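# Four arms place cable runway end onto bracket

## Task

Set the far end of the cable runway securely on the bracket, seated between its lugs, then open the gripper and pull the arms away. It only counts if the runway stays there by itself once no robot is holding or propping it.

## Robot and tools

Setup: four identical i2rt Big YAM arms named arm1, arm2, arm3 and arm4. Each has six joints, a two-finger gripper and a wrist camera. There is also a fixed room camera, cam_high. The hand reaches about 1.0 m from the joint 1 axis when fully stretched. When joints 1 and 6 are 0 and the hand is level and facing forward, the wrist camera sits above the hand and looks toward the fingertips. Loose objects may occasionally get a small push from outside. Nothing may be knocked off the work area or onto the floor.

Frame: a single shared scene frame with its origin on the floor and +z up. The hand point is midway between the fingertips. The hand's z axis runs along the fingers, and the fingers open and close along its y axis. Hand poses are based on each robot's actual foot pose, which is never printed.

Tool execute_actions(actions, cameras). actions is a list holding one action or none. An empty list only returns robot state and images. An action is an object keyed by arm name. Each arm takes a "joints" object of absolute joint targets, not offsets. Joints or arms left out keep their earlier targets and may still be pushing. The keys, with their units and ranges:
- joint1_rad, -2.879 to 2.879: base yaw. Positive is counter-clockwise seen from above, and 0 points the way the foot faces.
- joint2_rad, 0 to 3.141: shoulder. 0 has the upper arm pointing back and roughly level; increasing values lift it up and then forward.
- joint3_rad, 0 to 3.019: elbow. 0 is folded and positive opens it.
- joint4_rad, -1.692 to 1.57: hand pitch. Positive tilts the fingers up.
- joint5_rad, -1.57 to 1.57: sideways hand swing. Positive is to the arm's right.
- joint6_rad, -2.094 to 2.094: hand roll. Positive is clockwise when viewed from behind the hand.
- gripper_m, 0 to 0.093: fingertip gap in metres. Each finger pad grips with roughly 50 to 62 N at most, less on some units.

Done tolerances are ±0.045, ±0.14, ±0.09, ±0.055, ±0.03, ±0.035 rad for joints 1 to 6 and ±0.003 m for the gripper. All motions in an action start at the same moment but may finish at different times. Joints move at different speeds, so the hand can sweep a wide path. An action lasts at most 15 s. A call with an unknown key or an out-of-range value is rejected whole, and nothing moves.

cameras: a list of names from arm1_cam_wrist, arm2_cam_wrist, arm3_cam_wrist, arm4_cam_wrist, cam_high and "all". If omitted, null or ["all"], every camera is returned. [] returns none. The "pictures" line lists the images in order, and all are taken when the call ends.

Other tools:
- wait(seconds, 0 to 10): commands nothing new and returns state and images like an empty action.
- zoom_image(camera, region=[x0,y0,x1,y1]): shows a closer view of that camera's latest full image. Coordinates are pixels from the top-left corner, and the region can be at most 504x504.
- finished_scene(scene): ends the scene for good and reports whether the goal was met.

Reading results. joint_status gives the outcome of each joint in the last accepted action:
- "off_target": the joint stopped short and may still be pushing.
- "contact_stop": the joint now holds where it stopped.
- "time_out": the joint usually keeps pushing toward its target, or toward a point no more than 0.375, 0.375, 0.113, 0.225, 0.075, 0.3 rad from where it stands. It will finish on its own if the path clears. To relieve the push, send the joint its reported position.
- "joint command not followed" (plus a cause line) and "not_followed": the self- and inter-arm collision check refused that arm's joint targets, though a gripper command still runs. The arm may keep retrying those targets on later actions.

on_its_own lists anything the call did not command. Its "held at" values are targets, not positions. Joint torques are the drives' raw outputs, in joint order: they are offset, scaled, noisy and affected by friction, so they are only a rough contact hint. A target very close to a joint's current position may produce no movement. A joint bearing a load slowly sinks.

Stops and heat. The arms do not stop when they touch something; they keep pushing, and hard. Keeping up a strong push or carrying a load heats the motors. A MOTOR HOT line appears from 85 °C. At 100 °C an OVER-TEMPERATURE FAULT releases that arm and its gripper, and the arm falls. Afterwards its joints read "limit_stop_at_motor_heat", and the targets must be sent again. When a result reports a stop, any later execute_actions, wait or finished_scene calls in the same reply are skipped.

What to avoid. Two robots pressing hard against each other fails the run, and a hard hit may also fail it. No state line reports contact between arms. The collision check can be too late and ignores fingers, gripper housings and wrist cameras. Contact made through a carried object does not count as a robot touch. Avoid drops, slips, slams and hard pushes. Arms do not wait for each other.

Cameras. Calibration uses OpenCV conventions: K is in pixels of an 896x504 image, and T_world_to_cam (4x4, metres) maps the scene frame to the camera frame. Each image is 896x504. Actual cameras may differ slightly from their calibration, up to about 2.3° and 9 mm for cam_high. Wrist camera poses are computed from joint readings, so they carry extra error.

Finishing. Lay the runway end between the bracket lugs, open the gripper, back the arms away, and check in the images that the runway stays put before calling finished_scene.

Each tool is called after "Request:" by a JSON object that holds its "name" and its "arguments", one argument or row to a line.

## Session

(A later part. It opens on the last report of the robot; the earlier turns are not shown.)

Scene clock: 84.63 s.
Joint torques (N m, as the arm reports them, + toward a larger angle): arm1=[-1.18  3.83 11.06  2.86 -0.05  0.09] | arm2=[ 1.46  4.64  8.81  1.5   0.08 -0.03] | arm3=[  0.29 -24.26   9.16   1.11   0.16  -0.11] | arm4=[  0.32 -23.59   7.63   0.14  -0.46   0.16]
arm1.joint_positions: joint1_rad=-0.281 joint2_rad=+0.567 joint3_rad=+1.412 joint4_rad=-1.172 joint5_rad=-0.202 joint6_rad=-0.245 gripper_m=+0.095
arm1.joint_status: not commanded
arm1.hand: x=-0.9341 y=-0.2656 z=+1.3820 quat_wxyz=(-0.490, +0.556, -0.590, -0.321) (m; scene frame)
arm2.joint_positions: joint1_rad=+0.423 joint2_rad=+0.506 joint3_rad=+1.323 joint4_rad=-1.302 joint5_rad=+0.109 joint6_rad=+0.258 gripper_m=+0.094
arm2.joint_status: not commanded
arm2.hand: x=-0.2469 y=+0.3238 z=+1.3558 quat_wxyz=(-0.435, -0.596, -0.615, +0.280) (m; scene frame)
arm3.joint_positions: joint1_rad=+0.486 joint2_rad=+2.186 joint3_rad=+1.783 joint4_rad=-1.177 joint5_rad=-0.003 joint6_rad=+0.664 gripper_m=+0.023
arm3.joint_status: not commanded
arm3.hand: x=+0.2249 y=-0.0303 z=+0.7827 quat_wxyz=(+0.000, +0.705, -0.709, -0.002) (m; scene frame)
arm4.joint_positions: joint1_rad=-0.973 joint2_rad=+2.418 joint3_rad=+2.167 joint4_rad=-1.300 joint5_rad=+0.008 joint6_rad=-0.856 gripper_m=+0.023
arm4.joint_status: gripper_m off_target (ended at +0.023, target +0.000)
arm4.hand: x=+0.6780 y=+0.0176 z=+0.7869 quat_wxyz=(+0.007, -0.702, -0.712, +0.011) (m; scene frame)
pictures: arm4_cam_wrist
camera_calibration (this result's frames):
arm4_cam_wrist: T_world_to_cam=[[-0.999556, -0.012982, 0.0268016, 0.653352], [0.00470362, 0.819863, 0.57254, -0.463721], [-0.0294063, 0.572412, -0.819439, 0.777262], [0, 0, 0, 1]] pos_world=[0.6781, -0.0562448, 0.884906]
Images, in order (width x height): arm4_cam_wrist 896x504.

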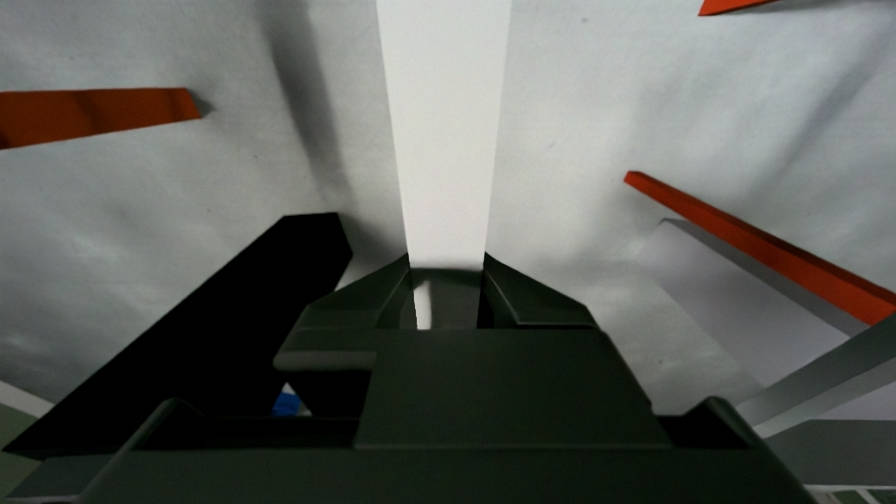

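Request:
{"name": "execute_actions", "arguments": {
  "actions": [
    {"arm3":{"joints":{"joint1_rad":0.421,"joint2_rad":2.108,"joint3_rad":1.675,"joint4_rad":-1.12,"joint6_rad":0.586}},"arm4":{"joints":{"joint1_rad":-0.919,"joint2_rad":2.30,"joint3_rad":1.995,"joint4_rad":-1.232,"joint6_rad":-0.79}}}
  ],
  "cameras": []
}}

Request:
{"name": "execute_actions", "arguments": {
  "actions": [
    {"arm3":{"joints":{"joint1_rad":0.358,"joint2_rad":2.038,"joint3_rad":1.56,"joint4_rad":-1.07,"joint6_rad":0.523}},"arm4":{"joints":{"joint1_rad":-0.866,"joint2_rad":2.20,"joint3_rad":1.825,"joint4_rad":-1.155,"joint6_rad":-0.735}}}
  ],
  "cameras": []
}}

Request:
{"name": "execute_actions", "arguments": {
  "actions": [
    {"arm3":{"joints":{"joint1_rad":0.20,"joint2_rad":1.915,"joint3_rad":1.41,"joint4_rad":-1.02,"joint6_rad":0.365}},"arm4":{"joints":{"joint1_rad":-0.741,"joint2_rad":2.03,"joint3_rad":1.578,"joint4_rad":-1.045,"joint6_rad":-0.61}}}
  ],
  "cameras": []
}}

Request:
{"name": "execute_actions", "arguments": {
  "actions": [
    {"arm3":{"joints":{"joint1_rad":0.02,"joint2_rad":1.835,"joint3_rad":1.325,"joint4_rad":-0.995,"joint6_rad":0.185}},"arm4":{"joints":{"joint1_rad":-0.59,"joint2_rad":1.893,"joint3_rad":1.403,"joint4_rad":-0.971,"joint6_rad":-0.458}}}
  ],
  "cameras": []
}}

Request:
{"name": "execute_actions", "arguments": {
  "actions": [
    {"arm3":{"joints":{"joint1_rad":-0.172,"joint2_rad":1.80,"joint3_rad":1.30,"joint4_rad":-0.99,"joint6_rad":-0.007}},"arm4":{"joints":{"joint1_rad":-0.412,"joint2_rad":1.795,"joint3_rad":1.29,"joint4_rad":-0.925,"joint6_rad":-0.28}}}
  ],
  "cameras": []
}}

Request:
{"name": "execute_actions", "arguments": {
  "actions": [
    {"arm3":{"joints":{"joint1_rad":-0.363,"joint2_rad":1.805,"joint3_rad":1.35,"joint4_rad":-1.01,"joint6_rad":-0.198}},"arm4":{"joints":{"joint1_rad":-0.213,"joint2_rad":1.74,"joint3_rad":1.245,"joint4_rad":-0.905,"joint6_rad":-0.08}}}
  ],
  "cameras": ["cam_high","arm4_cam_wrist"]
}}

Scene clock: 116.00 s.
Joint torques (N m, as the arm reports them, + toward a larger angle): arm1=[-1.08  3.87 11.05  2.87 -0.05  0.09] | arm2=[ 1.07  4.86  8.86  1.37  0.04 -0.02] | arm3=[ -0.45 -23.23   9.82   1.12   0.31  -0.24] | arm4=[  0.85 -22.79   7.51   0.33  -0.54   0.16]
arm1.joint_positions: joint1_rad=-0.281 joint2_rad=+0.567 joint3_rad=+1.412 joint4_rad=-1.172 joint5_rad=-0.202 joint6_rad=-0.245 gripper_m=+0.095
arm1.joint_status: not commanded
arm1.hand: x=-0.9341 y=-0.2656 z=+1.3820 quat_wxyz=(-0.490, +0.556, -0.590, -0.321) (m; scene frame)
arm2.joint_positions: joint1_rad=+0.423 joint2_rad=+0.506 joint3_rad=+1.323 joint4_rad=-1.302 joint5_rad=+0.109 joint6_rad=+0.258 gripper_m=+0.094
arm2.joint_status: not commanded
arm2.hand: x=-0.2469 y=+0.3238 z=+1.3558 quat_wxyz=(-0.435, -0.596, -0.615, +0.280) (m; scene frame)
arm3.joint_positions: joint1_rad=+0.423 joint2_rad=+2.119 joint3_rad=+1.664 joint4_rad=-1.130 joint5_rad=-0.007 joint6_rad=+0.599 gripper_m=+0.023
arm3.joint_status: all done
arm3.hand: x=+0.2733 y=-0.0302 z=+0.7822 quat_wxyz=(+0.003, +0.706, -0.708, +0.000) (m; scene frame)
arm4.joint_positions: joint1_rad=-0.925 joint2_rad=+2.323 joint3_rad=+1.986 joint4_rad=-1.239 joint5_rad=+0.009 joint6_rad=-0.811 gripper_m=+0.023
arm4.joint_status: all done
arm4.hand: x=+0.7272 y=+0.0180 z=+0.7851 quat_wxyz=(+0.007, -0.701, -0.713, -0.002) (m; scene frame)
pictures: none
No camera images: the call's "cameras" was empty. Leave "cameras" out to get every camera's image.

Scene clock: 117.00 s.
Joint torques (N m, as the arm reports them, + toward a larger angle): arm1=[-1.14  3.81 11.05  2.86 -0.05  0.09] | arm2=[ 0.77  4.14  8.92  1.51  0.07 -0.04] | arm3=[  0.11 -22.41   9.64   1.07   0.2   -0.17] | arm4=[  0.79 -22.03   7.73   0.29  -0.49   0.13]
arm1.joint_positions: joint1_rad=-0.281 joint2_rad=+0.567 joint3_rad=+1.412 joint4_rad=-1.172 joint5_rad=-0.202 joint6_rad=-0.245 gripper_m=+0.095
arm1.joint_status: not commanded
arm1.hand: x=-0.9341 y=-0.2656 z=+1.3820 quat_wxyz=(-0.490, +0.556, -0.590, -0.321) (m; scene frame)
arm2.joint_positions: joint1_rad=+0.423 joint2_rad=+0.506 joint3_rad=+1.323 joint4_rad=-1.302 joint5_rad=+0.109 joint6_rad=+0.258 gripper_m=+0.094
arm2.joint_status: not commanded
arm2.hand: x=-0.2469 y=+0.3238 z=+1.3558 quat_wxyz=(-0.435, -0.596, -0.615, +0.280) (m; scene frame)
arm3.joint_positions: joint1_rad=+0.351 joint2_rad=+2.053 joint3_rad=+1.548 joint4_rad=-1.078 joint5_rad=-0.004 joint6_rad=+0.529 gripper_m=+0.023
arm3.joint_status: all done
arm3.hand: x=+0.3247 y=-0.0304 z=+0.7812 quat_wxyz=(+0.002, +0.705, -0.709, -0.001) (m; scene frame)
arm4.joint_positions: joint1_rad=-0.870 joint2_rad=+2.228 joint3_rad=+1.809 joint4_rad=-1.161 joint5_rad=+0.008 joint6_rad=-0.754 gripper_m=+0.023
arm4.joint_status: all done
arm4.hand: x=+0.7788 y=+0.0178 z=+0.7841 quat_wxyz=(+0.007, -0.701, -0.713, -0.004) (m; scene frame)
pictures: none
No camera images: the call's "cameras" was empty. Leave "cameras" out to get every camera's image.

Scene clock: 118.27 s.
Joint torques (N m, as the arm reports them, + toward a larger angle): arm1=[-1.08  3.86 11.04  2.87 -0.05  0.09] | arm2=[1.36 4.41 8.9  1.53 0.07 0.  ] | arm3=[  0.76 -22.37  11.33   0.7   -0.14  -0.17] | arm4=[ -0.2  -21.63   8.83  -0.05  -0.2   -0.1 ]
arm1.joint_positions: joint1_rad=-0.281 joint2_rad=+0.567 joint3_rad=+1.412 joint4_rad=-1.172 joint5_rad=-0.202 joint6_rad=-0.245 gripper_m=+0.095
arm1.joint_status: not commanded
arm1.hand: x=-0.9341 y=-0.2656 z=+1.3820 quat_wxyz=(-0.490, +0.556, -0.590, -0.321) (m; scene frame)
arm2.joint_positions: joint1_rad=+0.423 joint2_rad=+0.506 joint3_rad=+1.323 joint4_rad=-1.302 joint5_rad=+0.109 joint6_rad=+0.258 gripper_m=+0.094
arm2.joint_status: not commanded
arm2.hand: x=-0.2469 y=+0.3238 z=+1.3558 quat_wxyz=(-0.435, -0.596, -0.615, +0.280) (m; scene frame)
arm3.joint_positions: joint1_rad=+0.185 joint2_rad=+1.950 joint3_rad=+1.375 joint4_rad=-1.019 joint5_rad=+0.003 joint6_rad=+0.371 gripper_m=+0.023
arm3.joint_status: all done
arm3.hand: x=+0.4313 y=-0.0341 z=+0.7804 quat_wxyz=(+0.002, +0.703, -0.712, +0.005) (m; scene frame)
arm4.joint_positions: joint1_rad=-0.730 joint2_rad=+2.080 joint3_rad=+1.542 joint4_rad=-1.042 joint5_rad=+0.002 joint6_rad=-0.608 gripper_m=+0.023
arm4.joint_status: all done
arm4.hand: x=+0.8860 y=+0.0116 z=+0.7828 quat_wxyz=(+0.004, -0.704, -0.711, -0.003) (m; scene frame)
pictures: none
No camera images: the call's "cameras" was empty. Leave "cameras" out to get every camera's image.

Scene clock: 119.63 s.
Joint torques (N m, as the arm reports them, + toward a larger angle): arm1=[-1.16  3.85 11.05  2.87 -0.05  0.09] | arm2=[ 1.16  4.56  8.87  1.45  0.04 -0.02] | arm3=[  0.8  -23.33  11.63   0.47  -0.22  -0.18] | arm4=[ -0.24 -21.94   9.15  -0.17  -0.08  -0.1 ]
arm1.joint_positions: joint1_rad=-0.281 joint2_rad=+0.567 joint3_rad=+1.412 joint4_rad=-1.172 joint5_rad=-0.202 joint6_rad=-0.245 gripper_m=+0.095
arm1.joint_status: not commanded
arm1.hand: x=-0.9341 y=-0.2656 z=+1.3820 quat_wxyz=(-0.490, +0.556, -0.590, -0.321) (m; scene frame)
arm2.joint_positions: joint1_rad=+0.423 joint2_rad=+0.506 joint3_rad=+1.323 joint4_rad=-1.302 joint5_rad=+0.109 joint6_rad=+0.258 gripper_m=+0.094
arm2.joint_status: not commanded
arm2.hand: x=-0.2469 y=+0.3238 z=+1.3558 quat_wxyz=(-0.435, -0.596, -0.615, +0.280) (m; scene frame)
arm3.joint_positions: joint1_rad=+0.005 joint2_rad=+1.893 joint3_rad=+1.285 joint4_rad=-0.988 joint5_rad=+0.004 joint6_rad=+0.193 gripper_m=+0.023
arm3.joint_status: all done
arm3.hand: x=+0.5300 y=-0.0344 z=+0.7805 quat_wxyz=(+0.004, +0.702, -0.712, +0.005) (m; scene frame)
arm4.joint_positions: joint1_rad=-0.578 joint2_rad=+1.972 joint3_rad=+1.358 joint4_rad=-0.962 joint5_rad=+0.000 joint6_rad=-0.454 gripper_m=+0.023
arm4.joint_status: all done
arm4.hand: x=+0.9849 y=+0.0101 z=+0.7826 quat_wxyz=(+0.003, -0.704, -0.710, -0.002) (m; scene frame)
pictures: none
No camera images: the call's "cameras" was empty. Leave "cameras" out to get every camera's image.

Scene clock: 121.10 s.
Joint torques (N m, as the arm reports them, + toward a larger angle): arm1=[-1.15  3.82 11.05  2.86 -0.05  0.08] | arm2=[1.11 4.65 8.88 1.55 0.06 0.  ] | arm3=[  0.3  -24.79  11.42   0.32  -0.16  -0.26] | arm4=[  0.53 -22.95   9.28  -0.2   -0.08  -0.02]
arm1.joint_positions: joint1_rad=-0.281 joint2_rad=+0.567 joint3_rad=+1.412 joint4_rad=-1.172 joint5_rad=-0.202 joint6_rad=-0.245 gripper_m=+0.095
arm1.joint_status: not commanded
arm1.hand: x=-0.9341 y=-0.2656 z=+1.3820 quat_wxyz=(-0.490, +0.556, -0.590, -0.321) (m; scene frame)
arm2.joint_positions: joint1_rad=+0.423 joint2_rad=+0.506 joint3_rad=+1.323 joint4_rad=-1.302 joint5_rad=+0.109 joint6_rad=+0.258 gripper_m=+0.094
arm2.joint_status: not commanded
arm2.hand: x=-0.2469 y=+0.3238 z=+1.3558 quat_wxyz=(-0.435, -0.596, -0.615, +0.280) (m; scene frame)
arm3.joint_positions: joint1_rad=-0.179 joint2_rad=+1.876 joint3_rad=+1.262 joint4_rad=-0.979 joint5_rad=+0.002 joint6_rad=+0.009 gripper_m=+0.023
arm3.joint_status: all done
arm3.hand: x=+0.6239 y=-0.0331 z=+0.7807 quat_wxyz=(+0.006, +0.702, -0.712, +0.003) (m; scene frame)
arm4.joint_positions: joint1_rad=-0.411 joint2_rad=+1.900 joint3_rad=+1.241 joint4_rad=-0.916 joint5_rad=+0.000 joint6_rad=-0.285 gripper_m=+0.023
arm4.joint_status: all done
arm4.hand: x=+1.0792 y=+0.0104 z=+0.7823 quat_wxyz=(+0.003, -0.705, -0.709, -0.001) (m; scene frame)
pictures: none
No camera images: the call's "cameras" was empty. Leave "cameras" out to get every camera's image.

Scene clock: 122.53 s.
Joint torques (N m, as the arm reports them, + toward a larger angle): arm1=[-1.12  3.84 11.05  2.87 -0.05  0.09] | arm2=[ 1.2   4.51  8.91  1.51  0.08 -0.02] | arm3=[  0.26 -24.83  14.68  -0.27  -0.23  -0.32] | arm4=[  0.83 -24.73   8.54  -0.11  -0.09   0.  ]
arm1.joint_positions: joint1_rad=-0.281 joint2_rad=+0.567 joint3_rad=+1.412 joint4_rad=-1.172 joint5_rad=-0.202 joint6_rad=-0.245 gripper_m=+0.095
arm1.joint_status: not commanded
arm1.hand: x=-0.9341 y=-0.2656 z=+1.3820 quat_wxyz=(-0.490, +0.556, -0.590, -0.321) (m; scene frame)
arm2.joint_positions: joint1_rad=+0.423 joint2_rad=+0.506 joint3_rad=+1.323 joint4_rad=-1.302 joint5_rad=+0.109 joint6_rad=+0.258 gripper_m=+0.094
arm2.joint_status: not commanded
arm2.hand: x=-0.2469 y=+0.3238 z=+1.3558 quat_wxyz=(-0.435, -0.596, -0.615, +0.280) (m; scene frame)
arm3.joint_positions: joint1_rad=-0.369 joint2_rad=+1.880 joint3_rad=+1.276 joint4_rad=-0.984 joint5_rad=+0.003 joint6_rad=-0.175 gripper_m=+0.023
arm3.joint_status: all done
arm3.hand: x=+0.7206 y=-0.0384 z=+0.7825 quat_wxyz=(+0.005, +0.700, -0.714, +0.000) (m; scene frame)
arm4.joint_positions: joint1_rad=-0.217 joint2_rad=+1.873 joint3_rad=+1.205 joint4_rad=-0.898 joint5_rad=+0.000 joint6_rad=-0.086 gripper_m=+0.023
arm4.joint_status: all done
arm4.hand: x=+1.1766 y=+0.0012 z=+0.7841 quat_wxyz=(+0.001, -0.707, -0.707, +0.003) (m; scene frame)
pictures: arm4_cam_wrist, cam_high
camera_calibration (this result's frames):
arm4_cam_wrist: T_world_to_cam=[[-0.999971, 0.00216439, 0.00723792, 1.16736], [0.0059299, 0.818479, 0.574507, -0.454036], [-0.00468063, 0.574533, -0.818468, 0.769189], [0, 0, 0, 1]] pos_world=[1.17362, -0.0728323, 0.881954]
Images, in order (width x height): arm4_cam_wrist 896x504, cam_high 896x504.

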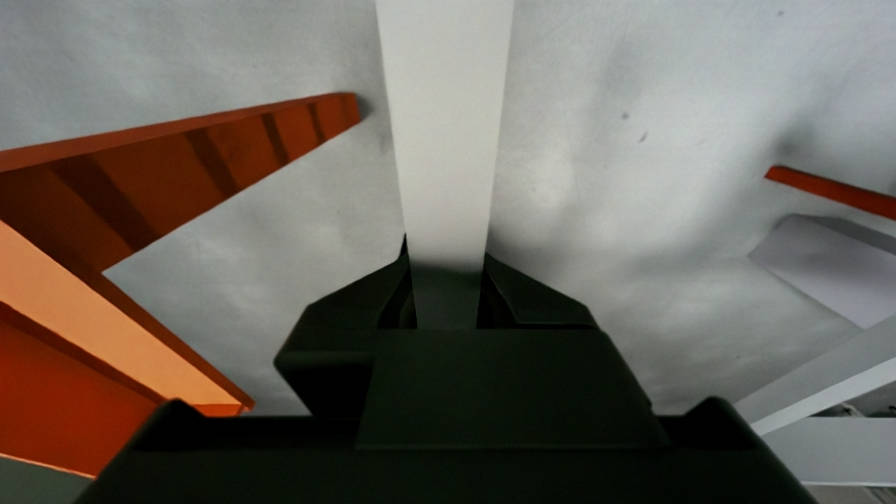

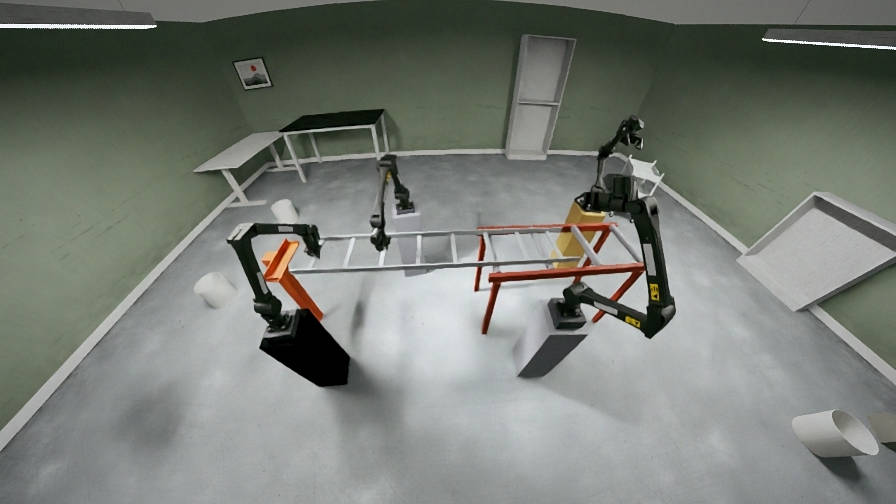

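Request:
{"name": "execute_actions", "arguments": {
  "actions": [
    {"arm3":{"joints":{"joint1_rad":-0.506,"joint2_rad":1.835,"joint3_rad":1.47,"joint4_rad":-0.99,"joint6_rad":-0.345}},"arm4":{"joints":{"joint1_rad":-0.045,"joint2_rad":1.67,"joint3_rad":1.195,"joint4_rad":-0.945,"joint6_rad":0.088}}}
  ],
  "cameras": ["cam_high","arm4_cam_wrist"]
}}

Scene clock: 132.23 s.
Joint torques (N m, as the arm reports them, + toward a larger angle): arm1=[-1.12  3.87 11.05  2.86 -0.05  0.09] | arm2=[ 1.05  4.51  8.97  1.51  0.06 -0.02] | arm3=[  0.71 -27.36  15.97   1.23  -0.83  -0.21] | arm4=[  0.92 -23.67   9.29  -1.13   0.19   0.08]
arm1.joint_positions: joint1_rad=-0.281 joint2_rad=+0.567 joint3_rad=+1.412 joint4_rad=-1.172 joint5_rad=-0.202 joint6_rad=-0.245 gripper_m=+0.095
arm1.joint_status: not commanded
arm1.hand: x=-0.9341 y=-0.2656 z=+1.3820 quat_wxyz=(-0.490, +0.556, -0.590, -0.321) (m; scene frame)
arm2.joint_positions: joint1_rad=+0.423 joint2_rad=+0.506 joint3_rad=+1.323 joint4_rad=-1.302 joint5_rad=+0.109 joint6_rad=+0.258 gripper_m=+0.094
arm2.joint_status: not commanded
arm2.hand: x=-0.2469 y=+0.3238 z=+1.3558 quat_wxyz=(-0.435, -0.596, -0.615, +0.280) (m; scene frame)
arm3.joint_positions: joint1_rad=-0.515 joint2_rad=+1.925 joint3_rad=+1.385 joint4_rad=-1.003 joint5_rad=+0.015 joint6_rad=-0.334 gripper_m=+0.023
arm3.joint_status: all done
arm3.hand: x=+0.8077 y=-0.0216 z=+0.7943 quat_wxyz=(-0.017, +0.704, -0.710, -0.005) (m; scene frame)
arm4.joint_positions: joint1_rad=-0.044 joint2_rad=+1.804 joint3_rad=+1.146 joint4_rad=-0.911 joint5_rad=-0.006 joint6_rad=+0.074 gripper_m=+0.023
arm4.joint_status: all done
arm4.hand: x=+1.2623 y=+0.0238 z=+0.7983 quat_wxyz=(+0.000, -0.702, -0.712, -0.001) (m; scene frame)
pictures: arm4_cam_wrist, cam_high
camera_calibration (this result's frames):
arm4_cam_wrist: T_world_to_cam=[[-0.999937, -0.0111926, 0.000493872, 1.2586], [-0.00885062, 0.816196, 0.577707, -0.465013], [-0.00686915, 0.577666, -0.816244, 0.769138], [0, 0, 0, 1]] pos_world=[1.25969, -0.0506759, 0.895824]
Images, in order (width x height): arm4_cam_wrist 896x504, cam_high 896x504.

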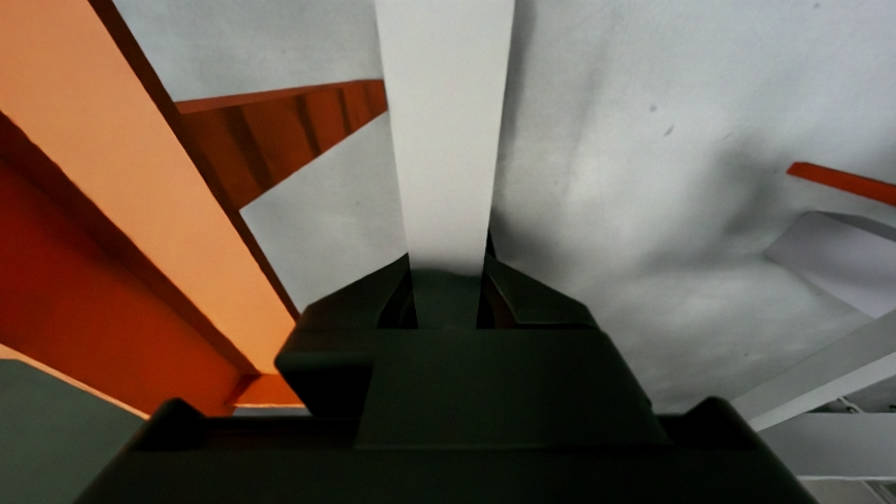

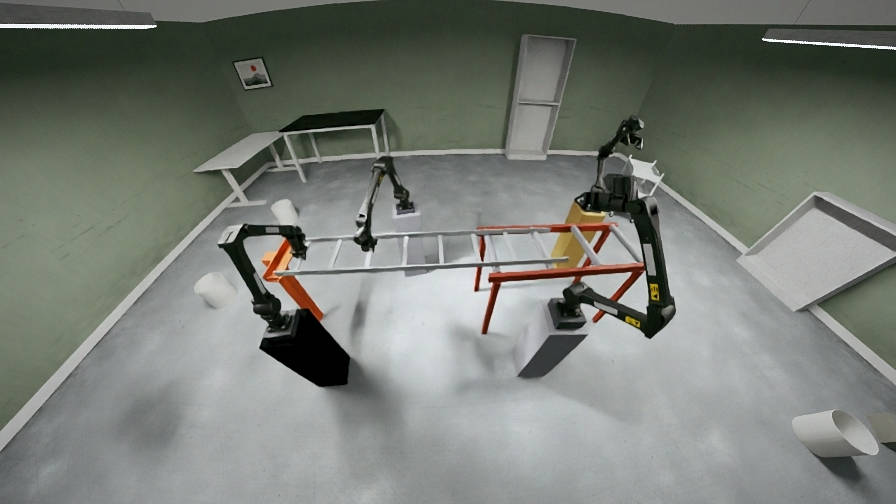

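Request:
{"name": "execute_actions", "arguments": {
  "actions": [
    {"arm3":{"joints":{"joint1_rad":-0.525,"joint2_rad":1.815,"joint3_rad":1.41,"joint4_rad":-1.02}},"arm4":{"joints":{"joint2_rad":1.685,"joint3_rad":1.23,"joint4_rad":-0.915}}}
  ],
  "cameras": []
}}

Scene clock: 143.17 s.
Joint torques (N m, as the arm reports them, + toward a larger angle): arm1=[-1.1   3.85 11.04  2.87 -0.05  0.09] | arm2=[1.19 4.61 8.96 1.45 0.04 0.  ] | arm3=[ -0.9  -29.1   10.72   0.44  -0.81  -0.22] | arm4=[  0.52 -22.94  11.75  -0.11   0.19   0.09]
arm1.joint_positions: joint1_rad=-0.281 joint2_rad=+0.567 joint3_rad=+1.412 joint4_rad=-1.172 joint5_rad=-0.202 joint6_rad=-0.245 gripper_m=+0.095
arm1.joint_status: not commanded
arm1.hand: x=-0.9341 y=-0.2656 z=+1.3820 quat_wxyz=(-0.490, +0.556, -0.590, -0.321) (m; scene frame)
arm2.joint_positions: joint1_rad=+0.423 joint2_rad=+0.506 joint3_rad=+1.323 joint4_rad=-1.302 joint5_rad=+0.109 joint6_rad=+0.258 gripper_m=+0.094
arm2.joint_status: not commanded
arm2.hand: x=-0.2469 y=+0.3238 z=+1.3558 quat_wxyz=(-0.435, -0.596, -0.615, +0.280) (m; scene frame)
arm3.joint_positions: joint1_rad=-0.515 joint2_rad=+1.925 joint3_rad=+1.384 joint4_rad=-1.008 joint5_rad=+0.015 joint6_rad=-0.333 gripper_m=+0.023
arm3.joint_status: all done
arm3.hand: x=+0.8073 y=-0.0233 z=+0.7939 quat_wxyz=(-0.015, +0.704, -0.710, -0.004) (m; scene frame)
arm4.joint_positions: joint1_rad=-0.044 joint2_rad=+1.804 joint3_rad=+1.146 joint4_rad=-0.908 joint5_rad=-0.006 joint6_rad=+0.074 gripper_m=+0.023
arm4.joint_status: all done
arm4.hand: x=+1.2624 y=+0.0231 z=+0.7983 quat_wxyz=(-0.001, -0.702, -0.712, +0.000) (m; scene frame)
pictures: none
No camera images: the call's "cameras" was empty. Leave "cameras" out to get every camera's image.

Static friction; push more.

Request:
{"name": "execute_actions", "arguments": {
  "actions": [
    {"arm3":{"joints":{"joint1_rad":-0.535,"joint2_rad":1.80,"joint3_rad":1.355,"joint4_rad":-1.05}},"arm4":{"joints":{"joint2_rad":1.70,"joint3_rad":1.255,"joint4_rad":-0.875}}}
  ],
  "cameras": []
}}

Scene clock: 147.10 s.
Joint torques (N m, as the arm reports them, + toward a larger angle): arm1=[-1.11  3.9  11.07  2.87 -0.05  0.09] | arm2=[ 1.01  4.48  8.8   1.58  0.04 -0.03] | arm3=[ -1.39 -28.4    8.32  -0.85  -0.54  -0.26] | arm4=[  0.85 -21.66  12.99   0.34  -0.1    0.07]
arm1.joint_positions: joint1_rad=-0.281 joint2_rad=+0.567 joint3_rad=+1.412 joint4_rad=-1.172 joint5_rad=-0.202 joint6_rad=-0.245 gripper_m=+0.095
arm1.joint_status: not commanded
arm1.hand: x=-0.9341 y=-0.2656 z=+1.3820 quat_wxyz=(-0.490, +0.556, -0.590, -0.321) (m; scene frame)
arm2.joint_positions: joint1_rad=+0.423 joint2_rad=+0.506 joint3_rad=+1.323 joint4_rad=-1.302 joint5_rad=+0.109 joint6_rad=+0.258 gripper_m=+0.094
arm2.joint_status: not commanded
arm2.hand: x=-0.2469 y=+0.3238 z=+1.3558 quat_wxyz=(-0.435, -0.596, -0.615, +0.280) (m; scene frame)
arm3.joint_positions: joint1_rad=-0.518 joint2_rad=+1.905 joint3_rad=+1.356 joint4_rad=-1.008 joint5_rad=+0.009 joint6_rad=-0.329 gripper_m=+0.023
arm3.joint_status: all done
arm3.hand: x=+0.8042 y=-0.0334 z=+0.7949 quat_wxyz=(-0.010, +0.701, -0.713, -0.005) (m; scene frame)
arm4.joint_positions: joint1_rad=-0.049 joint2_rad=+1.804 joint3_rad=+1.157 joint4_rad=-0.879 joint5_rad=+0.001 joint6_rad=+0.075 gripper_m=+0.023
arm4.joint_status: joint3_rad time_out (moved +0.010 of +0.109); the others done
arm4.on_its_own: joint3_rad reads +1.157 and still pushes toward +1.255 since a time_out
arm4.hand: x=+1.2601 y=+0.0107 z=+0.8017 quat_wxyz=(-0.014, -0.704, -0.710, +0.015) (m; scene frame)
pictures: none
No camera images: the call's "cameras" was empty. Leave "cameras" out to get every camera's image.

Request:
{"name": "execute_actions", "arguments": {
  "actions": [
    {"arm3":{"joints":{"joint1_rad":-0.62,"joint2_rad":1.84,"joint3_rad":1.445,"joint4_rad":-1.055,"joint6_rad":-0.435}},"arm4":{"joints":{"joint1_rad":0.08,"joint2_rad":1.715,"joint3_rad":1.26,"joint4_rad":-0.885,"joint6_rad":0.195}}}
  ],
  "cameras": ["arm4_cam_wrist","cam_high"]
}}

Scene clock: 154.03 s.
Joint torques (N m, as the arm reports them, + toward a larger angle): arm1=[-1.16  3.82 11.05  2.87 -0.05  0.09] | arm2=[ 0.94  4.72  8.78  1.46  0.06 -0.03] | arm3=[ -0.77 -27.6   12.03  -0.96  -0.63  -0.25] | arm4=[  1.74 -21.83  11.47   0.01  -0.35   0.02]
arm1.joint_positions: joint1_rad=-0.281 joint2_rad=+0.567 joint3_rad=+1.412 joint4_rad=-1.172 joint5_rad=-0.202 joint6_rad=-0.245 gripper_m=+0.095
arm1.joint_status: not commanded
arm1.hand: x=-0.9341 y=-0.2656 z=+1.3820 quat_wxyz=(-0.490, +0.556, -0.590, -0.321) (m; scene frame)
arm2.joint_positions: joint1_rad=+0.423 joint2_rad=+0.506 joint3_rad=+1.323 joint4_rad=-1.302 joint5_rad=+0.109 joint6_rad=+0.258 gripper_m=+0.094
arm2.joint_status: not commanded
arm2.hand: x=-0.2469 y=+0.3238 z=+1.3558 quat_wxyz=(-0.435, -0.596, -0.615, +0.280) (m; scene frame)
arm3.joint_positions: joint1_rad=-0.611 joint2_rad=+1.931 joint3_rad=+1.406 joint4_rad=-1.009 joint5_rad=+0.011 joint6_rad=-0.420 gripper_m=+0.023
arm3.joint_status: all done
arm3.hand: x=+0.8589 y=-0.0354 z=+0.7979 quat_wxyz=(-0.021, +0.700, -0.713, -0.007) (m; scene frame)
arm4.joint_positions: joint1_rad=+0.062 joint2_rad=+1.816 joint3_rad=+1.183 joint4_rad=-0.879 joint5_rad=+0.007 joint6_rad=+0.187 gripper_m=+0.023
arm4.joint_status: all done
arm4.hand: x=+1.3150 y=+0.0068 z=+0.8042 quat_wxyz=(-0.020, -0.705, -0.709, +0.020) (m; scene frame)
pictures: arm4_cam_wrist, cam_high
camera_calibration (this result's frames):
arm4_cam_wrist: T_world_to_cam=[[-0.99999, -0.00372254, 0.00230444, 1.30962], [-0.001938, 0.848351, 0.52943, -0.424604], [-0.0039258, 0.529421, -0.84835, 0.806432], [0, 0, 0, 1]] pos_world=[1.31195, -0.0618537, 0.905917]
Images, in order (width x height): arm4_cam_wrist 896x504, cam_high 896x504.

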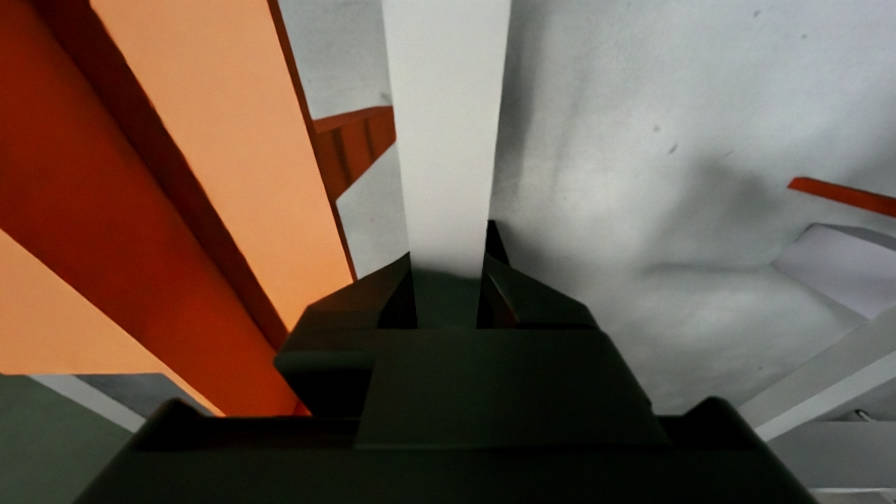

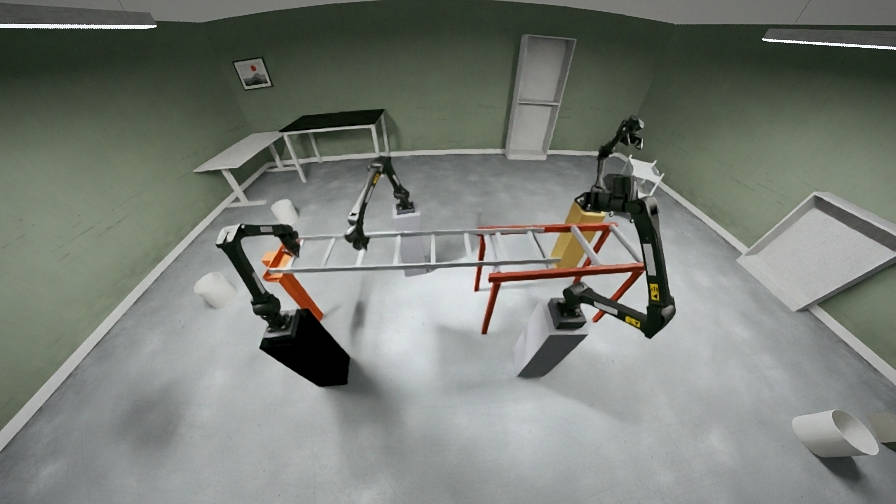

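Request:
{"name": "execute_actions", "arguments": {
  "actions": [
    {"arm3":{"joints":{"joint1_rad":-0.642,"joint2_rad":1.89,"joint3_rad":1.465,"joint4_rad":-1.02,"joint6_rad":-0.455}},"arm4":{"joints":{"joint1_rad":0.108,"joint2_rad":1.77,"joint3_rad":1.23,"joint4_rad":-0.89,"joint6_rad":0.22}}}
  ],
  "cameras": []
}}

Request:
{"name": "execute_actions", "arguments": {
  "actions": [
    {"arm3":{"joints":{"joint2_rad":1.94,"joint3_rad":1.44}},"arm4":{"joints":{"joint2_rad":1.82,"joint3_rad":1.205}}}
  ],
  "cameras": ["arm4_cam_wrist"]
}}

Scene clock: 160.23 s.
Joint torques (N m, as the arm reports them, + toward a larger angle): arm1=[-1.15  3.88 11.05  2.87 -0.05  0.09] | arm2=[ 1.49  4.54  8.96  1.48  0.07 -0.03] | arm3=[ -1.38 -25.88  13.08  -0.24  -0.39  -0.36] | arm4=[  2.89 -21.72   9.02  -0.88  -0.68   0.18]
arm1.joint_positions: joint1_rad=-0.281 joint2_rad=+0.567 joint3_rad=+1.412 joint4_rad=-1.172 joint5_rad=-0.202 joint6_rad=-0.245 gripper_m=+0.095
arm1.joint_status: not commanded
arm1.hand: x=-0.9341 y=-0.2656 z=+1.3820 quat_wxyz=(-0.490, +0.556, -0.590, -0.321) (m; scene frame)
arm2.joint_positions: joint1_rad=+0.423 joint2_rad=+0.506 joint3_rad=+1.323 joint4_rad=-1.302 joint5_rad=+0.109 joint6_rad=+0.258 gripper_m=+0.094
arm2.joint_status: not commanded
arm2.hand: x=-0.2469 y=+0.3238 z=+1.3558 quat_wxyz=(-0.435, -0.596, -0.615, +0.280) (m; scene frame)
arm3.joint_positions: joint1_rad=-0.619 joint2_rad=+1.965 joint3_rad=+1.410 joint4_rad=-0.994 joint5_rad=+0.005 joint6_rad=-0.427 gripper_m=+0.023
arm3.joint_status: all done
arm3.hand: x=+0.8626 y=-0.0352 z=+0.7810 quat_wxyz=(-0.013, +0.701, -0.713, -0.007) (m; scene frame)
arm4.joint_positions: joint1_rad=+0.073 joint2_rad=+1.867 joint3_rad=+1.183 joint4_rad=-0.858 joint5_rad=+0.015 joint6_rad=+0.198 gripper_m=+0.023
arm4.joint_status: all done
arm4.hand: x=+1.3187 y=+0.0093 z=+0.7799 quat_wxyz=(-0.006, -0.705, -0.709, +0.015) (m; scene frame)
pictures: none
No camera images: the call's "cameras" was empty. Leave "cameras" out to get every camera's image.

Scene clock: 160.97 s.
Joint torques (N m, as the arm reports them, + toward a larger angle): arm1=[-1.11  3.85 11.07  2.89 -0.05  0.09] | arm2=[ 0.82  4.29  8.91  1.55  0.06 -0.03] | arm3=[ -1.75 -23.31  10.96  -0.35  -0.28  -0.37] | arm4=[  3.08 -19.69   7.08  -1.19  -0.8    0.17]
arm1.joint_positions: joint1_rad=-0.281 joint2_rad=+0.567 joint3_rad=+1.412 joint4_rad=-1.172 joint5_rad=-0.202 joint6_rad=-0.245 gripper_m=+0.095
arm1.joint_status: not commanded
arm1.hand: x=-0.9341 y=-0.2656 z=+1.3820 quat_wxyz=(-0.490, +0.556, -0.590, -0.321) (m; scene frame)
arm2.joint_positions: joint1_rad=+0.423 joint2_rad=+0.506 joint3_rad=+1.323 joint4_rad=-1.302 joint5_rad=+0.109 joint6_rad=+0.258 gripper_m=+0.094
arm2.joint_status: not commanded
arm2.hand: x=-0.2469 y=+0.3238 z=+1.3558 quat_wxyz=(-0.435, -0.596, -0.615, +0.280) (m; scene frame)
arm3.joint_positions: joint1_rad=-0.619 joint2_rad=+1.979 joint3_rad=+1.410 joint4_rad=-0.991 joint5_rad=+0.003 joint6_rad=-0.427 gripper_m=+0.023
arm3.joint_status: all done
arm3.hand: x=+0.8617 y=-0.0360 z=+0.7736 quat_wxyz=(-0.007, +0.701, -0.713, -0.006) (m; scene frame)
arm4.joint_positions: joint1_rad=+0.073 joint2_rad=+1.886 joint3_rad=+1.183 joint4_rad=-0.847 joint5_rad=+0.017 joint6_rad=+0.198 gripper_m=+0.023
arm4.joint_status: all done
arm4.hand: x=+1.3184 y=+0.0094 z=+0.7711 quat_wxyz=(-0.002, -0.704, -0.710, +0.014) (m; scene frame)
pictures: arm4_cam_wrist
camera_calibration (this result's frames):
arm4_cam_wrist: T_world_to_cam=[[-0.999801, -0.0047337, 0.0193625, 1.29971], [0.00690038, 0.829131, 0.559011, -0.443519], [-0.0187002, 0.559034, -0.828934, 0.78117], [0, 0, 0, 1]] pos_world=[1.31712, -0.0628125, 0.870305]
Images, in order (width x height): arm4_cam_wrist 896x504.

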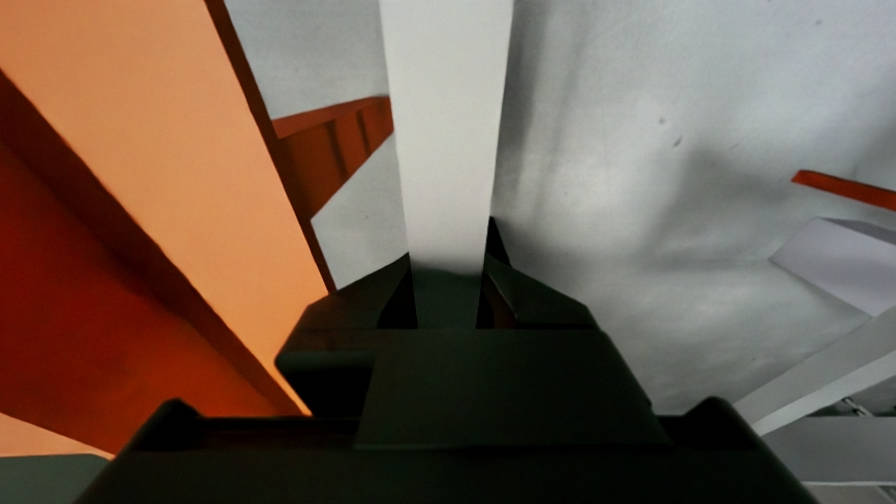

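Request:
{"name": "execute_actions", "arguments": {
  "actions": [
    {"arm3":{"joints":{"joint1_rad":-0.625,"joint2_rad":1.975,"joint3_rad":1.425,"joint4_rad":-1.0,"joint6_rad":-0.43}},"arm4":{"joints":{"joint1_rad":0.08,"joint2_rad":1.865,"joint3_rad":1.195,"joint4_rad":-0.86,"joint6_rad":0.2}}}
  ],
  "cameras": []
}}

Request:
{"name": "execute_actions", "arguments": {
  "actions": [
    {"arm4":{"joints":{"gripper_m":0.05}}}
  ],
  "cameras": []
}}

Request:
{"name": "execute_actions", "arguments": {
  "actions": [
    {"arm4":{"joints":{"joint2_rad":1.45,"joint4_rad":-1.25}}}
  ],
  "cameras": []
}}

Request:
{"name": "execute_actions", "arguments": {
  "actions": [
    {"arm4":{"joints":{"joint2_rad":1.0,"joint3_rad":1.4,"joint4_rad":-1.5,"joint6_rad":0.0}}}
  ],
  "cameras": ["arm4_cam_wrist","cam_high"]
}}

Scene clock: 171.40 s.
Joint torques (N m, as the arm reports them, + toward a larger angle): arm1=[-1.19  3.88 11.05  2.85 -0.05  0.09] | arm2=[ 1.08  4.58  8.91  1.57  0.06 -0.01] | arm3=[ -0.63 -20.92   9.59   0.28  -0.28  -0.15] | arm4=[  1.04 -17.     6.3   -0.59  -0.8   -0.04]
arm1.joint_positions: joint1_rad=-0.281 joint2_rad=+0.567 joint3_rad=+1.412 joint4_rad=-1.172 joint5_rad=-0.202 joint6_rad=-0.245 gripper_m=+0.095
arm1.joint_status: not commanded
arm1.hand: x=-0.9341 y=-0.2656 z=+1.3820 quat_wxyz=(-0.490, +0.556, -0.590, -0.321) (m; scene frame)
arm2.joint_positions: joint1_rad=+0.423 joint2_rad=+0.506 joint3_rad=+1.323 joint4_rad=-1.302 joint5_rad=+0.109 joint6_rad=+0.258 gripper_m=+0.094
arm2.joint_status: not commanded
arm2.hand: x=-0.2469 y=+0.3238 z=+1.3558 quat_wxyz=(-0.435, -0.596, -0.615, +0.280) (m; scene frame)
arm3.joint_positions: joint1_rad=-0.619 joint2_rad=+1.987 joint3_rad=+1.410 joint4_rad=-0.987 joint5_rad=+0.003 joint6_rad=-0.427 gripper_m=+0.023
arm3.joint_status: all done
arm3.hand: x=+0.8617 y=-0.0360 z=+0.7693 quat_wxyz=(-0.006, +0.700, -0.714, -0.006) (m; scene frame)
arm4.joint_positions: joint1_rad=+0.073 joint2_rad=+1.899 joint3_rad=+1.183 joint4_rad=-0.838 joint5_rad=+0.017 joint6_rad=+0.198 gripper_m=+0.023
arm4.joint_status: all done
arm4.hand: x=+1.3182 y=+0.0093 z=+0.7645 quat_wxyz=(+0.000, -0.705, -0.710, +0.012) (m; scene frame)
pictures: none
No camera images: the call's "cameras" was empty. Leave "cameras" out to get every camera's image.

Scene clock: 172.00 s.
Joint torques (N m, as the arm reports them, + toward a larger angle): arm1=[-1.12  3.84 11.05  2.87 -0.05  0.09] | arm2=[ 1.25  4.49  8.88  1.56  0.06 -0.03] | arm3=[ -0.6  -20.9    9.59   0.27  -0.28  -0.15] | arm4=[  1.03 -16.65   6.33  -0.42  -0.22  -0.04]
arm1.joint_positions: joint1_rad=-0.281 joint2_rad=+0.567 joint3_rad=+1.412 joint4_rad=-1.172 joint5_rad=-0.202 joint6_rad=-0.245 gripper_m=+0.095
arm1.joint_status: not commanded
arm1.hand: x=-0.9341 y=-0.2656 z=+1.3820 quat_wxyz=(-0.490, +0.556, -0.590, -0.321) (m; scene frame)
arm2.joint_positions: joint1_rad=+0.423 joint2_rad=+0.506 joint3_rad=+1.323 joint4_rad=-1.302 joint5_rad=+0.109 joint6_rad=+0.258 gripper_m=+0.094
arm2.joint_status: not commanded
arm2.hand: x=-0.2469 y=+0.3238 z=+1.3558 quat_wxyz=(-0.435, -0.596, -0.615, +0.280) (m; scene frame)
arm3.joint_positions: joint1_rad=-0.619 joint2_rad=+1.987 joint3_rad=+1.410 joint4_rad=-0.987 joint5_rad=+0.003 joint6_rad=-0.427 gripper_m=+0.023
arm3.joint_status: not commanded
arm3.hand: x=+0.8617 y=-0.0360 z=+0.7693 quat_wxyz=(-0.006, +0.700, -0.714, -0.006) (m; scene frame)
arm4.joint_positions: joint1_rad=+0.074 joint2_rad=+1.897 joint3_rad=+1.183 joint4_rad=-0.843 joint5_rad=+0.004 joint6_rad=+0.198 gripper_m=+0.050
arm4.joint_status: all done
arm4.hand: x=+1.3208 y=+0.0108 z=+0.7656 quat_wxyz=(-0.002, -0.704, -0.710, +0.006) (m; scene frame)
pictures: none
No camera images: the call's "cameras" was empty. Leave "cameras" out to get every camera's image.

Scene clock: 173.33 s.
Joint torques (N m, as the arm reports them, + toward a larger angle): arm1=[-1.14  3.82 11.04  2.85 -0.05  0.09] | arm2=[1.24 4.64 8.87 1.44 0.07 0.02] | arm3=[ -0.59 -20.86   9.59   0.29  -0.28  -0.15] | arm4=[ 1.06 -9.24  7.91 -0.3  -0.21 -0.04]
arm1.joint_positions: joint1_rad=-0.281 joint2_rad=+0.567 joint3_rad=+1.412 joint4_rad=-1.172 joint5_rad=-0.202 joint6_rad=-0.245 gripper_m=+0.095
arm1.joint_status: not commanded
arm1.hand: x=-0.9341 y=-0.2656 z=+1.3820 quat_wxyz=(-0.490, +0.556, -0.590, -0.321) (m; scene frame)
arm2.joint_positions: joint1_rad=+0.423 joint2_rad=+0.506 joint3_rad=+1.323 joint4_rad=-1.302 joint5_rad=+0.109 joint6_rad=+0.258 gripper_m=+0.094
arm2.joint_status: not commanded
arm2.hand: x=-0.2469 y=+0.3238 z=+1.3558 quat_wxyz=(-0.435, -0.596, -0.615, +0.280) (m; scene frame)
arm3.joint_positions: joint1_rad=-0.619 joint2_rad=+1.987 joint3_rad=+1.410 joint4_rad=-0.987 joint5_rad=+0.003 joint6_rad=-0.427 gripper_m=+0.023
arm3.joint_status: not commanded
arm3.hand: x=+0.8617 y=-0.0360 z=+0.7693 quat_wxyz=(-0.006, +0.700, -0.714, -0.006) (m; scene frame)
arm4.joint_positions: joint1_rad=+0.074 joint2_rad=+1.442 joint3_rad=+1.183 joint4_rad=-1.234 joint5_rad=+0.004 joint6_rad=+0.198 gripper_m=+0.050
arm4.joint_status: all done
arm4.hand: x=+1.3072 y=+0.0794 z=+0.9661 quat_wxyz=(-0.029, -0.704, -0.710, +0.024) (m; scene frame)
pictures: none
No camera images: the call's "cameras" was empty. Leave "cameras" out to get every camera's image.

Scene clock: 174.87 s.
Joint torques (N m, as the arm reports them, + toward a larger angle): arm1=[-1.13  3.84 11.05  2.86 -0.05  0.09] | arm2=[ 1.2   4.54  8.91  1.6   0.08 -0.03] | arm3=[ -0.65 -20.88   9.58   0.28  -0.28  -0.15] | arm4=[ 0.96 -3.9   9.15  0.34 -0.24 -0.19]
arm1.joint_positions: joint1_rad=-0.281 joint2_rad=+0.567 joint3_rad=+1.412 joint4_rad=-1.172 joint5_rad=-0.202 joint6_rad=-0.245 gripper_m=+0.095
arm1.joint_status: not commanded
arm1.hand: x=-0.9341 y=-0.2656 z=+1.3820 quat_wxyz=(-0.490, +0.556, -0.590, -0.321) (m; scene frame)
arm2.joint_positions: joint1_rad=+0.423 joint2_rad=+0.506 joint3_rad=+1.323 joint4_rad=-1.302 joint5_rad=+0.109 joint6_rad=+0.258 gripper_m=+0.094
arm2.joint_status: not commanded
arm2.hand: x=-0.2469 y=+0.3238 z=+1.3558 quat_wxyz=(-0.435, -0.596, -0.615, +0.280) (m; scene frame)
arm3.joint_positions: joint1_rad=-0.619 joint2_rad=+1.987 joint3_rad=+1.410 joint4_rad=-0.987 joint5_rad=+0.003 joint6_rad=-0.427 gripper_m=+0.023
arm3.joint_status: not commanded
arm3.hand: x=+0.8617 y=-0.0360 z=+0.7693 quat_wxyz=(-0.006, +0.700, -0.714, -0.006) (m; scene frame)
arm4.joint_positions: joint1_rad=+0.074 joint2_rad=+1.006 joint3_rad=+1.377 joint4_rad=-1.485 joint5_rad=+0.004 joint6_rad=+0.011 gripper_m=+0.050
arm4.joint_status: all done
arm4.hand: x=+1.2903 y=+0.1650 z=+1.1994 quat_wxyz=(-0.173, -0.619, -0.753, +0.144) (m; scene frame)
pictures: arm4_cam_wrist, cam_high
camera_calibration (this result's frames):
arm4_cam_wrist: T_world_to_cam=[[-0.981877, -0.18949, 0.00331161, 1.29064], [-0.186517, 0.969273, 0.160378, -0.107186], [-0.0335999, 0.156854, -0.98705, 1.32393], [0, 0, 0, 1]] pos_world=[1.29174, 0.140791, 1.3197]
Images, in order (width x height): arm4_cam_wrist 896x504, cam_high 896x504.

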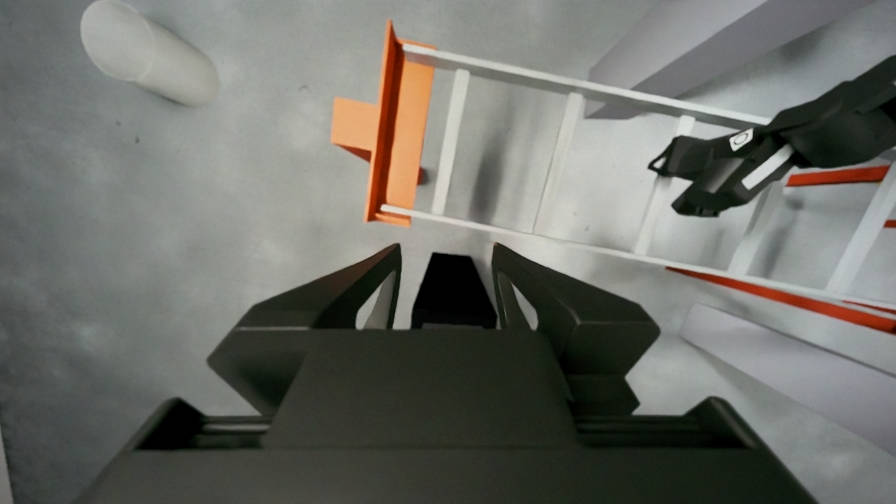

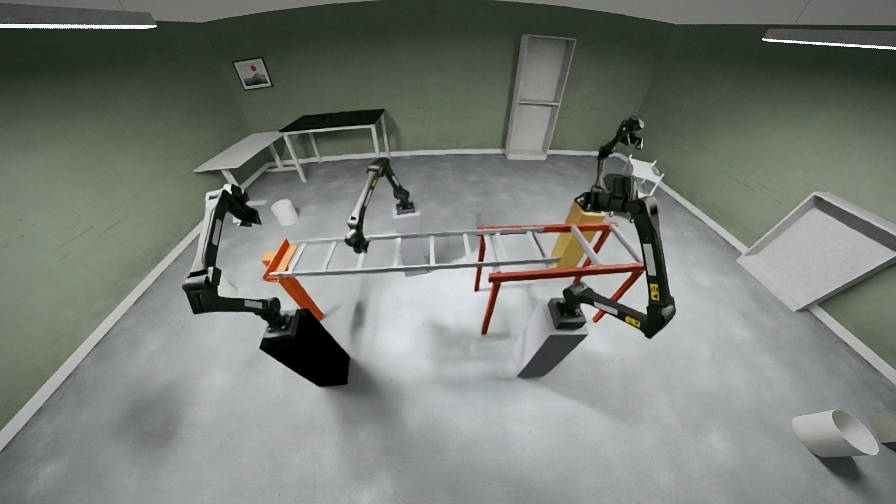

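Request:
{"name": "zoom_image", "arguments": {
  "camera": "arm4_cam_wrist",
  "region": [320, 10, 520, 240]
}}

Region (320, 10, 520, 240) of arm4_cam_wrist's 896x504 image, scaled by 2.191, with more detail than that image has; it fills the left 438 columns of this view, and the rest is white.

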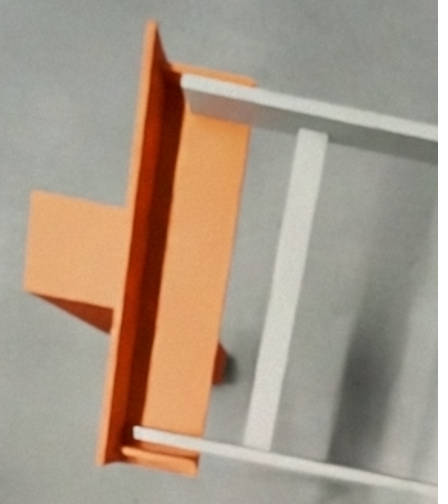

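Seated at the wall, between the lugs. Release arm3.

Request:
{"name": "execute_actions", "arguments": {
  "actions": [
    {"arm3":{"joints":{"gripper_m":0.08}}}
  ],
  "cameras": []
}}

Request:
{"name": "execute_actions", "arguments": {
  "actions": [
    {"arm3":{"joints":{"joint2_rad":1.45,"joint4_rad":-1.4}}}
  ],
  "cameras": ["cam_high","arm4_cam_wrist"]
}}

Request:
{"name": "finished_scene", "arguments": {
  "scene": 2
}}

Scene clock: 182.87 s.
Joint torques (N m, as the arm reports them, + toward a larger angle): arm1=[-1.12  3.83 11.06  2.88 -0.05  0.09] | arm2=[ 1.49  4.78  8.85  1.5   0.05 -0.01] | arm3=[ -0.64 -20.72   9.6    0.29  -0.28  -0.15] | arm4=[ 1.07 -4.12  9.12  0.3  -0.23 -0.2 ]
arm1.joint_positions: joint1_rad=-0.281 joint2_rad=+0.567 joint3_rad=+1.412 joint4_rad=-1.172 joint5_rad=-0.202 joint6_rad=-0.245 gripper_m=+0.095
arm1.joint_status: not commanded
arm1.hand: x=-0.9341 y=-0.2656 z=+1.3820 quat_wxyz=(-0.490, +0.556, -0.590, -0.321) (m; scene frame)
arm2.joint_positions: joint1_rad=+0.423 joint2_rad=+0.506 joint3_rad=+1.323 joint4_rad=-1.302 joint5_rad=+0.109 joint6_rad=+0.258 gripper_m=+0.094
arm2.joint_status: not commanded
arm2.hand: x=-0.2469 y=+0.3238 z=+1.3558 quat_wxyz=(-0.435, -0.596, -0.615, +0.280) (m; scene frame)
arm3.joint_positions: joint1_rad=-0.619 joint2_rad=+1.986 joint3_rad=+1.410 joint4_rad=-0.987 joint5_rad=+0.003 joint6_rad=-0.426 gripper_m=+0.080
arm3.joint_status: all done
arm3.hand: x=+0.8617 y=-0.0360 z=+0.7697 quat_wxyz=(-0.006, +0.700, -0.714, -0.006) (m; scene frame)
arm4.joint_positions: joint1_rad=+0.074 joint2_rad=+1.006 joint3_rad=+1.377 joint4_rad=-1.485 joint5_rad=+0.004 joint6_rad=+0.011 gripper_m=+0.050
arm4.joint_status: not commanded
arm4.hand: x=+1.2903 y=+0.1650 z=+1.1994 quat_wxyz=(-0.173, -0.619, -0.753, +0.144) (m; scene frame)
pictures: none
No camera images: the call's "cameras" was empty. Leave "cameras" out to get every camera's image.

Scene clock: 184.30 s.
Joint torques (N m, as the arm reports them, + toward a larger angle): arm1=[-1.07  3.85 11.04  2.87 -0.05  0.09] | arm2=[ 0.91  4.58  8.88  1.59  0.06 -0.01] | arm3=[ -0.68 -13.09  11.4    0.52  -0.28  -0.14] | arm4=[ 1.03 -4.05  9.12  0.33 -0.23 -0.19]
arm1.joint_positions: joint1_rad=-0.281 joint2_rad=+0.567 joint3_rad=+1.412 joint4_rad=-1.172 joint5_rad=-0.202 joint6_rad=-0.245 gripper_m=+0.095
arm1.joint_status: not commanded
arm1.hand: x=-0.9341 y=-0.2656 z=+1.3820 quat_wxyz=(-0.490, +0.556, -0.590, -0.321) (m; scene frame)
arm2.joint_positions: joint1_rad=+0.423 joint2_rad=+0.506 joint3_rad=+1.323 joint4_rad=-1.302 joint5_rad=+0.109 joint6_rad=+0.258 gripper_m=+0.094
arm2.joint_status: not commanded
arm2.hand: x=-0.2469 y=+0.3238 z=+1.3558 quat_wxyz=(-0.435, -0.596, -0.615, +0.280) (m; scene frame)
arm3.joint_positions: joint1_rad=-0.619 joint2_rad=+1.449 joint3_rad=+1.410 joint4_rad=-1.387 joint5_rad=+0.003 joint6_rad=-0.426 gripper_m=+0.080
arm3.joint_status: all done
arm3.hand: x=+0.8209 y=-0.1277 z=+1.0300 quat_wxyz=(-0.070, +0.698, -0.712, -0.029) (m; scene frame)
arm4.joint_positions: joint1_rad=+0.074 joint2_rad=+1.006 joint3_rad=+1.377 joint4_rad=-1.485 joint5_rad=+0.004 joint6_rad=+0.011 gripper_m=+0.050
arm4.joint_status: not commanded
arm4.hand: x=+1.2903 y=+0.1650 z=+1.1994 quat_wxyz=(-0.173, -0.619, -0.753, +0.144) (m; scene frame)
pictures: arm4_cam_wrist, cam_high
camera_calibration (this result's frames):
arm4_cam_wrist: T_world_to_cam=[[-0.981877, -0.18949, 0.00331161, 1.29064], [-0.186517, 0.969273, 0.160378, -0.107186], [-0.0335999, 0.156854, -0.98705, 1.32393], [0, 0, 0, 1]] pos_world=[1.29174, 0.140791, 1.3197]
Images, in order (width x height): arm4_cam_wrist 896x504, cam_high 896x504.

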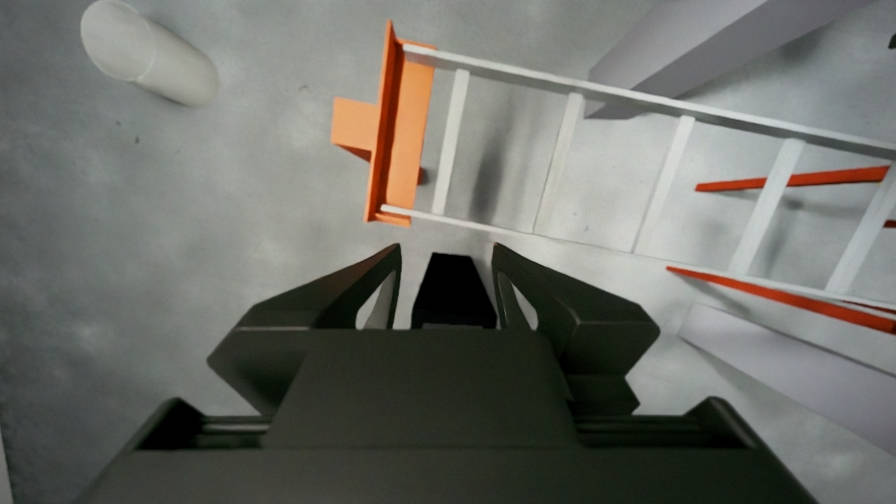

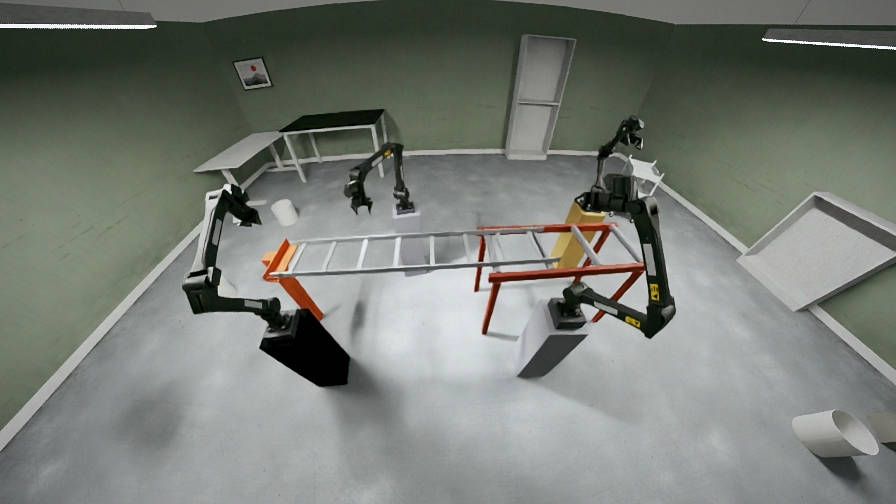

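The scene is finished: the task was done.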